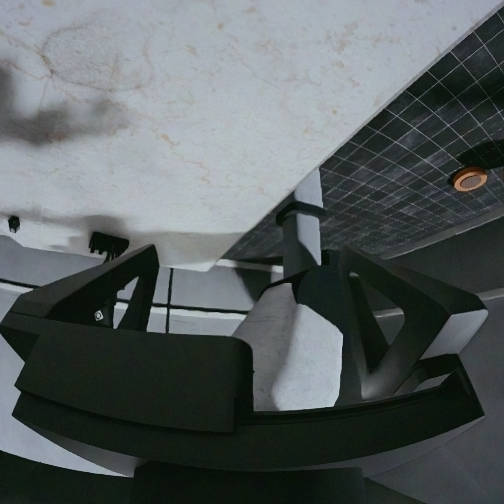

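Scene clock: 67.20 s.
left_arm: end_effector_position=(+0.4886, +0.2062, +0.0444) grip_measured=-0.802 end_effector_quat_wxyz=(-0.002, +0.775, +0.632, +0.003) | right_arm: end_effector_position=(+0.3027, -0.4249, +0.2004) grip_measured=+1.000 end_effector_quat_wxyz=(-0.266, +0.537, +0.773, +0.207)
Joint positions: left_arm=[ 1.084  1.766  0.667  0.531 -0.425  1.878  0.009] | right_arm=[ 0.945  1.455  0.55  -0.536 -0.757 -0.01   0.094]
Joint velocities: left_arm=[-0.005 -0.015  0.002  0.002 -0.051  0.007 -0.001] | right_arm=[-0.015 -0.015 -0.002 -0.007 -0.051 -0.066  0.   ]
Joint torques (N m, as the arm reports them, + toward a larger angle): left_arm=[ -5.97 -13.32  -3.72   0.46   0.15   0.1 ] | right_arm=[-4.09 -6.28 -2.32 -0.38 -0.02 -0.05]
Joint targets: left_arm=[1.084 1.766 0.667 0.531 -0.425 1.897] | right_arm=[0.945 1.455 0.550 -0.536 -0.757 -0.010]
Joint stiffness scale: left_arm=[1. 1. 1. 1. 1. 1.] | right_arm=[1. 1. 1. 1. 1. 1.]
move: done; limits=none; left_arm: farthest joint: the wrist roll, 0.018 radians from its target (0.212 radians at the start); right_arm: farthest joint: the waist, 0.000 radians from its target (0.000 radians at the start)
camera_calibration (this result's frames):
cam_left_wrist: T_world_to_cam=[[-0.979794, 0.199971, -0.00376697, 0.436684], [0.159568, 0.792911, 0.588073, -0.262247], [0.120585, 0.57559, -0.808799, -0.0183548], [0, 0, 0, 1]] pos_world=[0.471921, 0.131179, 0.14102]
cam_right_wrist: T_world_to_cam=[[-0.943709, -0.326897, -0.0505087, 0.159612], [-0.131033, 0.229251, 0.964507, -0.0500521], [-0.303715, 0.916833, -0.259181, 0.654622], [0, 0, 0, 1]] pos_world=[0.342887, -0.536528, 0.226003]

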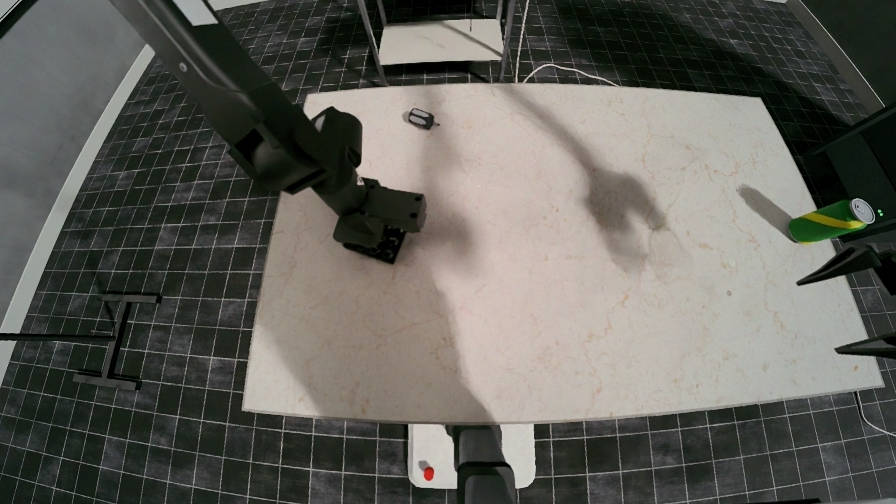

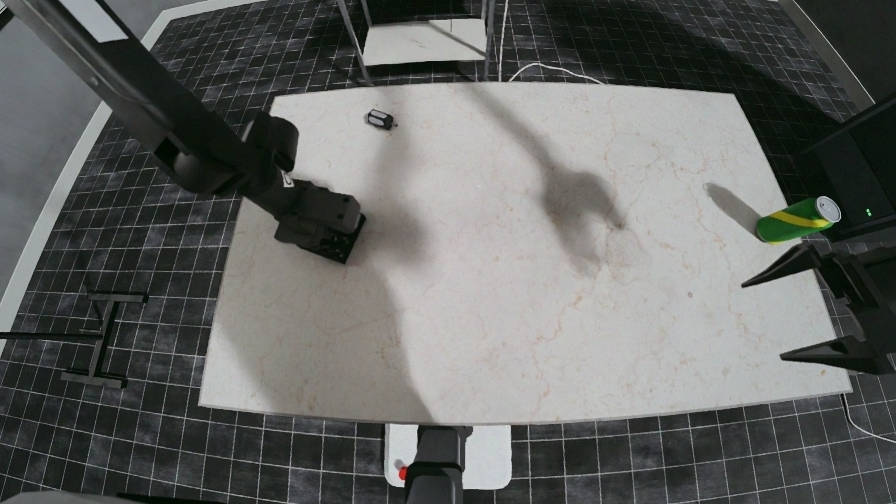

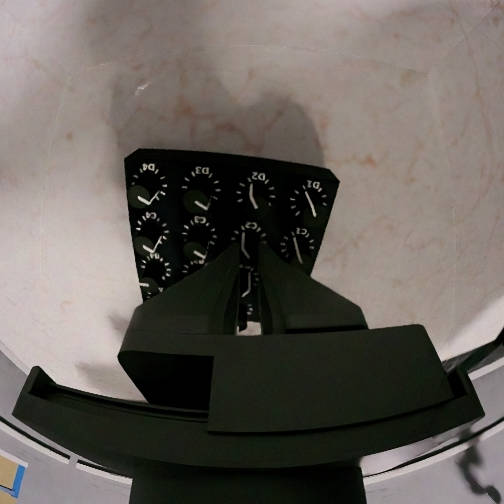

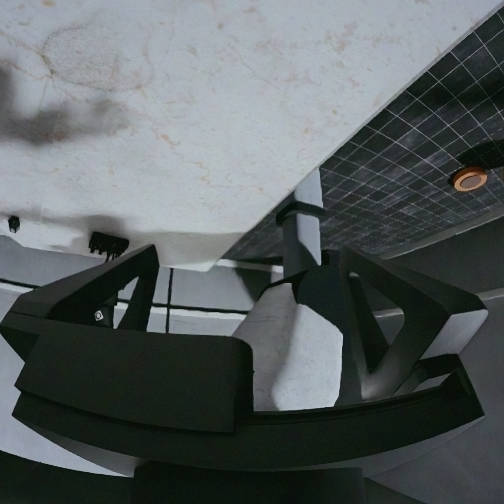

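Scene clock: 67.70 s.
left_arm: end_effector_position=(+0.4886, +0.2062, +0.0444) grip_measured=-0.552 end_effector_quat_wxyz=(-0.002, +0.775, +0.632, +0.003) | right_arm: end_effector_position=(+0.3027, -0.4249, +0.2004) grip_measured=+1.000 end_effector_quat_wxyz=(-0.266, +0.537, +0.773, +0.207)
Joint positions: left_arm=[ 1.084  1.766  0.667  0.531 -0.425  1.878  0.021] | right_arm=[ 0.945  1.455  0.55  -0.536 -0.757 -0.01   0.094]
Joint velocities: left_arm=[-0.015 -0.005 -0.017  0.022 -0.007  0.051  0.001] | right_arm=[-0.005 -0.015 -0.017 -0.012  0.007 -0.081  0.   ]
Joint torques (N m, as the arm reports them, + toward a larger angle): left_arm=[ -5.92 -13.48  -3.68   0.54   0.17  -0.09] | right_arm=[-3.98 -6.41 -2.28 -0.34 -0.01 -0.04]
Joint targets: left_arm=[1.084 1.766 0.667 0.531 -0.425 1.878] | right_arm=[0.945 1.455 0.550 -0.536 -0.757 -0.010]
Joint stiffness scale: left_arm=[1. 1. 1. 1. 1. 1.] | right_arm=[1. 1. 1. 1. 1. 1.]
move: done; limits=none; left_arm: farthest joint: the waist, 0.000 radians from its target (0.000 radians at the start); right_arm: farthest joint: the waist, 0.000 radians from its target (0.000 radians at the start)
camera_calibration (this result's frames):
cam_left_wrist: T_world_to_cam=[[-0.979794, 0.199971, -0.00376697, 0.436684], [0.159568, 0.792911, 0.588073, -0.262247], [0.120585, 0.57559, -0.808799, -0.0183548], [0, 0, 0, 1]] pos_world=[0.471921, 0.131179, 0.14102]
cam_right_wrist: T_world_to_cam=[[-0.943709, -0.326897, -0.0505087, 0.159612], [-0.131033, 0.229251, 0.964507, -0.0500521], [-0.303715, 0.916833, -0.259181, 0.654622], [0, 0, 0, 1]] pos_world=[0.342887, -0.536528, 0.226003]

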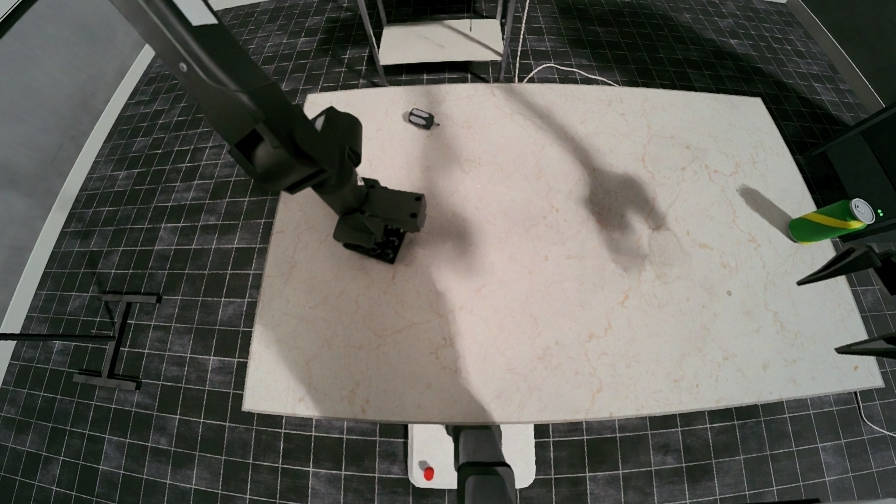

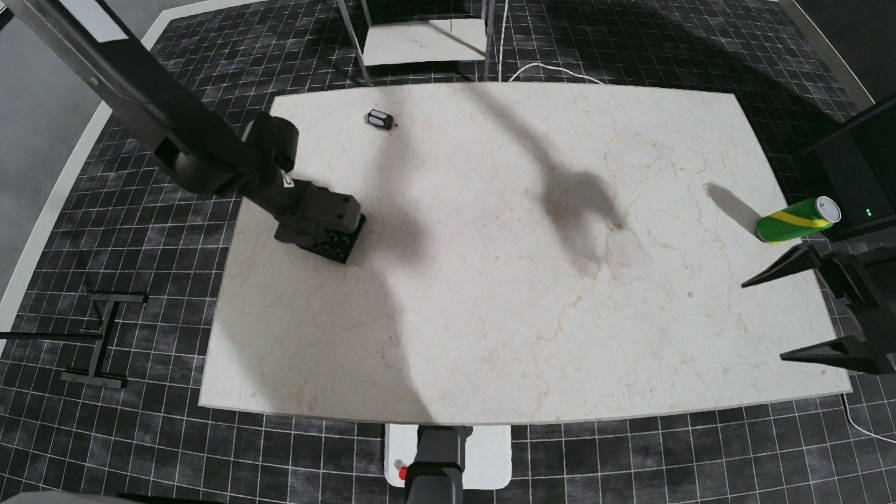

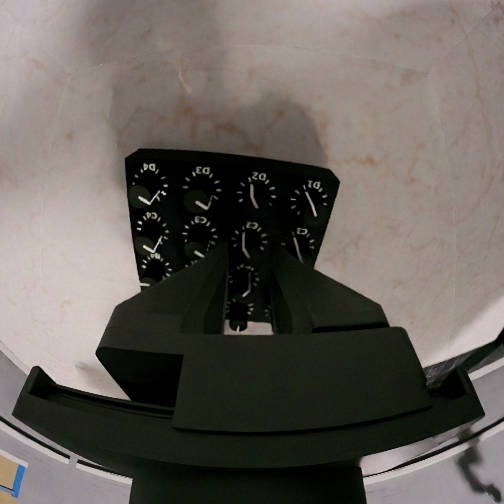

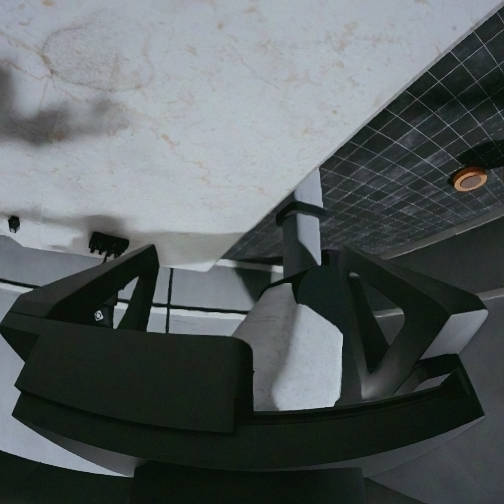

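Scene clock: 68.70 s.
left_arm: end_effector_position=(+0.4949, +0.2016, +0.0643) grip_measured=-0.552 end_effector_quat_wxyz=(+0.010, +0.778, +0.629, +0.003) | right_arm: end_effector_position=(+0.3027, -0.4249, +0.2004) grip_measured=+1.000 end_effector_quat_wxyz=(-0.266, +0.537, +0.773, +0.207)
Joint positions: left_arm=[ 1.06   1.707  0.633  0.515 -0.425  1.878  0.021] | right_arm=[ 0.945  1.455  0.55  -0.536 -0.757 -0.01   0.094]
Joint velocities: left_arm=[-0.005 -0.005  0.002 -0.007 -0.037  0.051  0.001] | right_arm=[-0.005 -0.024 -0.012 -0.017 -0.081 -0.007  0.   ]
Joint torques (N m, as the arm reports them, + toward a larger angle): left_arm=[ -6.68 -13.82  -5.18   0.14   0.18  -0.11] | right_arm=[-4.01 -6.49 -2.28 -0.31  0.01 -0.02]
Joint targets: left_arm=[1.050 1.700 0.609 0.504 -0.425 1.878] | right_arm=[0.945 1.455 0.550 -0.536 -0.757 -0.010]
Joint stiffness scale: left_arm=[1. 1. 1. 1. 1. 1.] | right_arm=[1. 1. 1. 1. 1. 1.]
move: off_target (left_arm); limits=none; left_arm: farthest joint: the elbow, 0.023 radians from its target (0.057 radians at the start); right_arm: farthest joint: the waist, 0.000 radians from its target (0.000 radians at the start)
camera_calibration (this result's frames):
cam_left_wrist: T_world_to_cam=[[-0.977804, 0.208299, -0.0225878, 0.442403], [0.157742, 0.802829, 0.574963, -0.271592], [0.137898, 0.558639, -0.817867, -0.00492102], [0, 0, 0, 1]] pos_world=[0.476104, 0.128639, 0.162123]
cam_right_wrist: T_world_to_cam=[[-0.943709, -0.326897, -0.0505087, 0.159612], [-0.131033, 0.229251, 0.964507, -0.0500521], [-0.303715, 0.916833, -0.259181, 0.654622], [0, 0, 0, 1]] pos_world=[0.342887, -0.536528, 0.226003]

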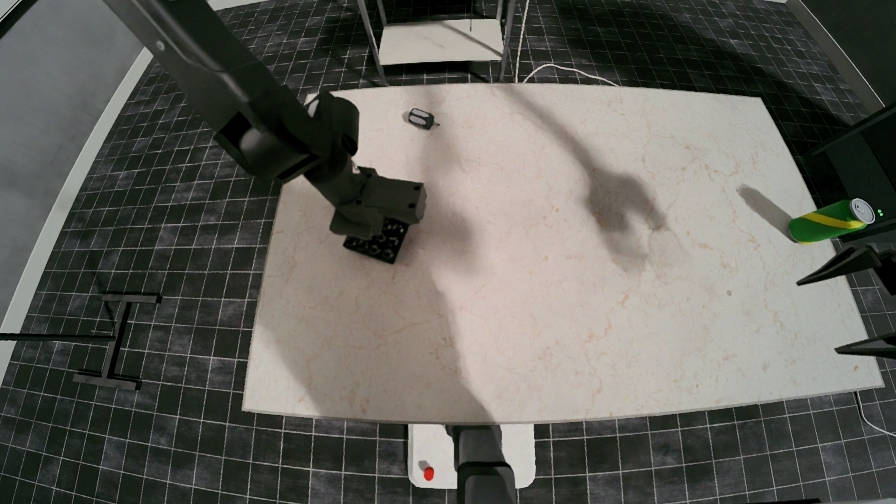

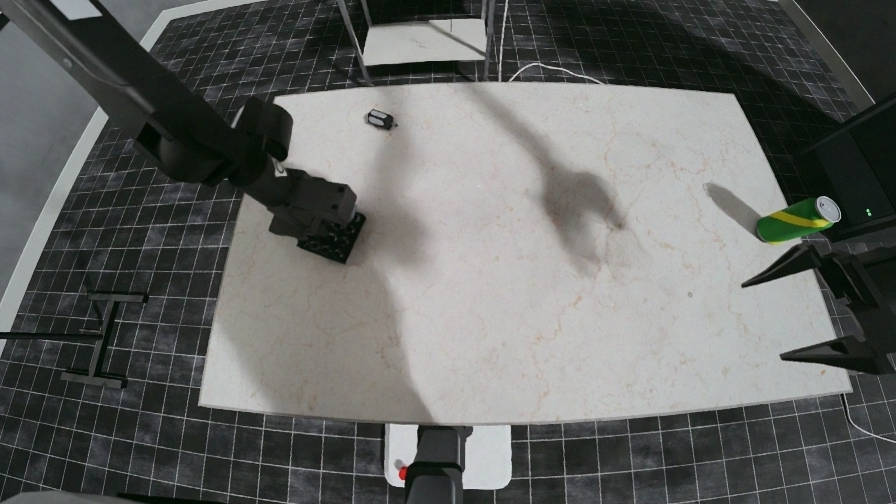

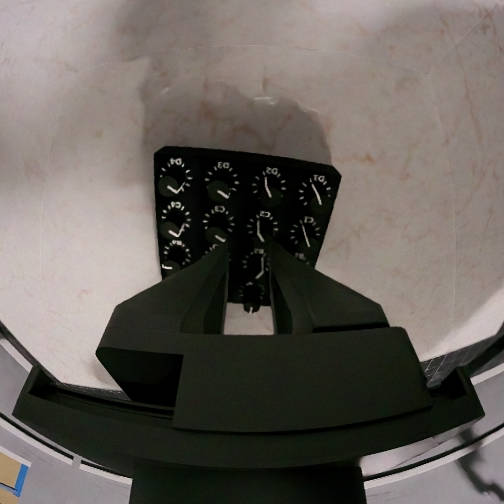

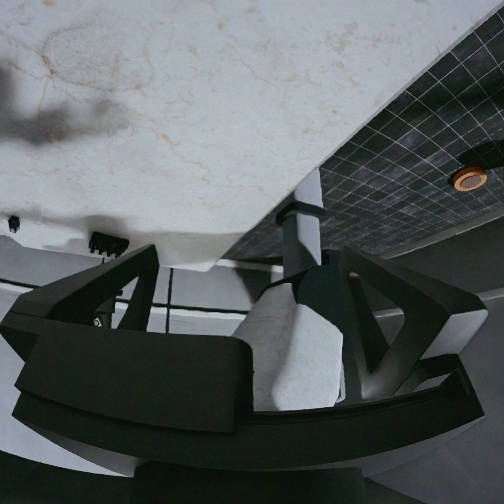

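Scene clock: 71.57 s.
left_arm: end_effector_position=(+0.4334, +0.2072, +0.1204) grip_measured=-0.552 end_effector_quat_wxyz=(+0.005, -0.033, +0.999, +0.007) | right_arm: end_effector_position=(+0.3027, -0.4249, +0.2004) grip_measured=+1.000 end_effector_quat_wxyz=(-0.266, +0.537, +0.773, +0.207)
Joint positions: left_arm=[ 1.001  1.657  0.417  0.658 -0.502 -0.007  0.021] | right_arm=[ 0.945  1.455  0.55  -0.536 -0.757 -0.01   0.094]
Joint velocities: left_arm=[-0.005 -0.015 -0.012 -0.012  0.007 -0.007  0.   ] | right_arm=[-0.005 -0.005 -0.017 -0.007  0.037  0.037  0.   ]
Joint torques (N m, as the arm reports them, + toward a larger angle): left_arm=[ -6.09 -12.16  -6.29   1.09  -0.15  -0.24] | right_arm=[-4.12 -6.28 -2.32 -0.39 -0.02 -0.03]
Joint targets: left_arm=[0.990 1.648 0.390 0.671 -0.506 -0.022] | right_arm=[0.945 1.455 0.550 -0.536 -0.757 -0.010]
Joint stiffness scale: left_arm=[1. 1. 1. 1. 1. 1.] | right_arm=[1. 1. 1. 1. 1. 1.]
move: off_target (left_arm); limits=none; left_arm: farthest joint: the elbow, 0.027 radians from its target (0.242 radians at the start); right_arm: farthest joint: the waist, 0.000 radians from its target (0.000 radians at the start)
camera_calibration (this result's frames):
cam_left_wrist: T_world_to_cam=[[0.0665942, -0.997645, -0.0163988, 0.178832], [-0.817223, -0.0639655, 0.572761, 0.303751], [-0.572462, -0.0247411, -0.819558, 0.475262], [0, 0, 0, 1]] pos_world=[0.508392, 0.209599, 0.21846]
cam_right_wrist: T_world_to_cam=[[-0.943709, -0.326897, -0.0505087, 0.159612], [-0.131033, 0.229251, 0.964507, -0.0500521], [-0.303715, 0.916833, -0.259181, 0.654622], [0, 0, 0, 1]] pos_world=[0.342887, -0.536528, 0.226003]

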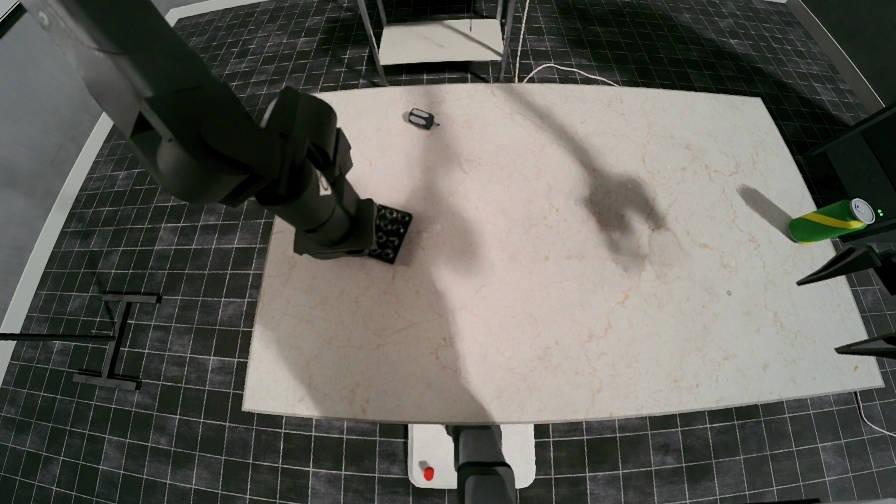

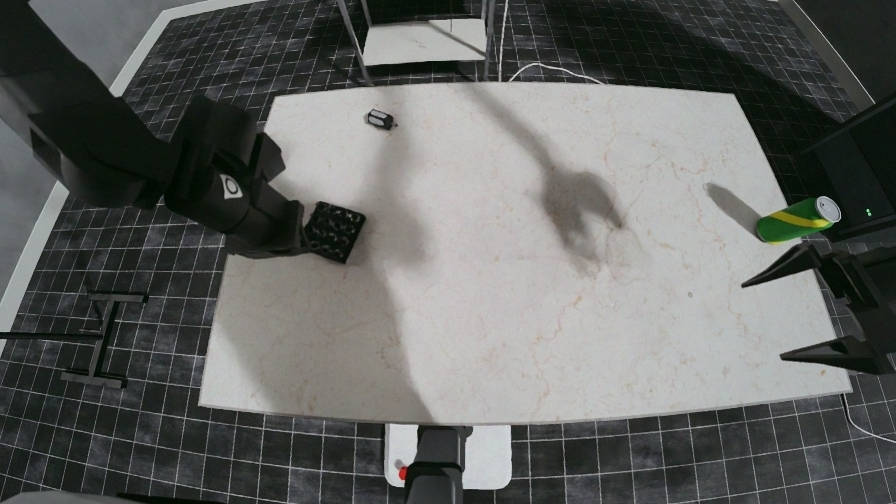

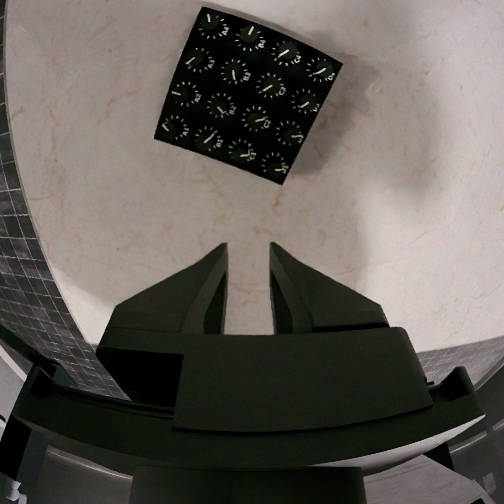

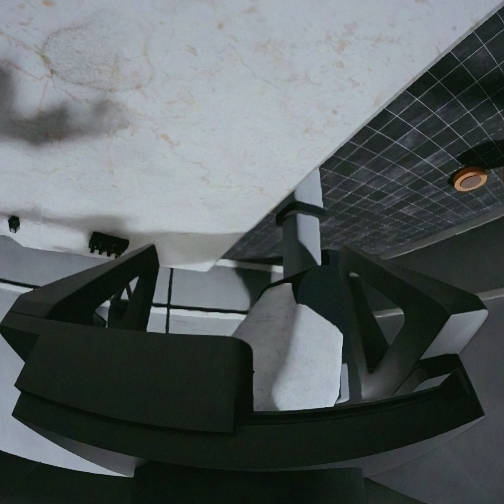

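Region (120, 0, 380, 220) of cam_left_wrist's 504x504 image, scaled by 1.938, with more detail than that image has; it fills the top 426 rows of this view, and the rest is white.

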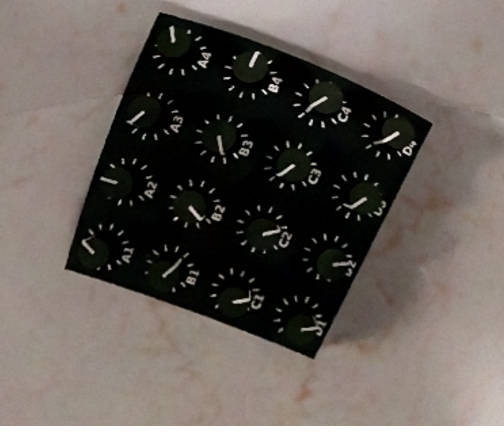

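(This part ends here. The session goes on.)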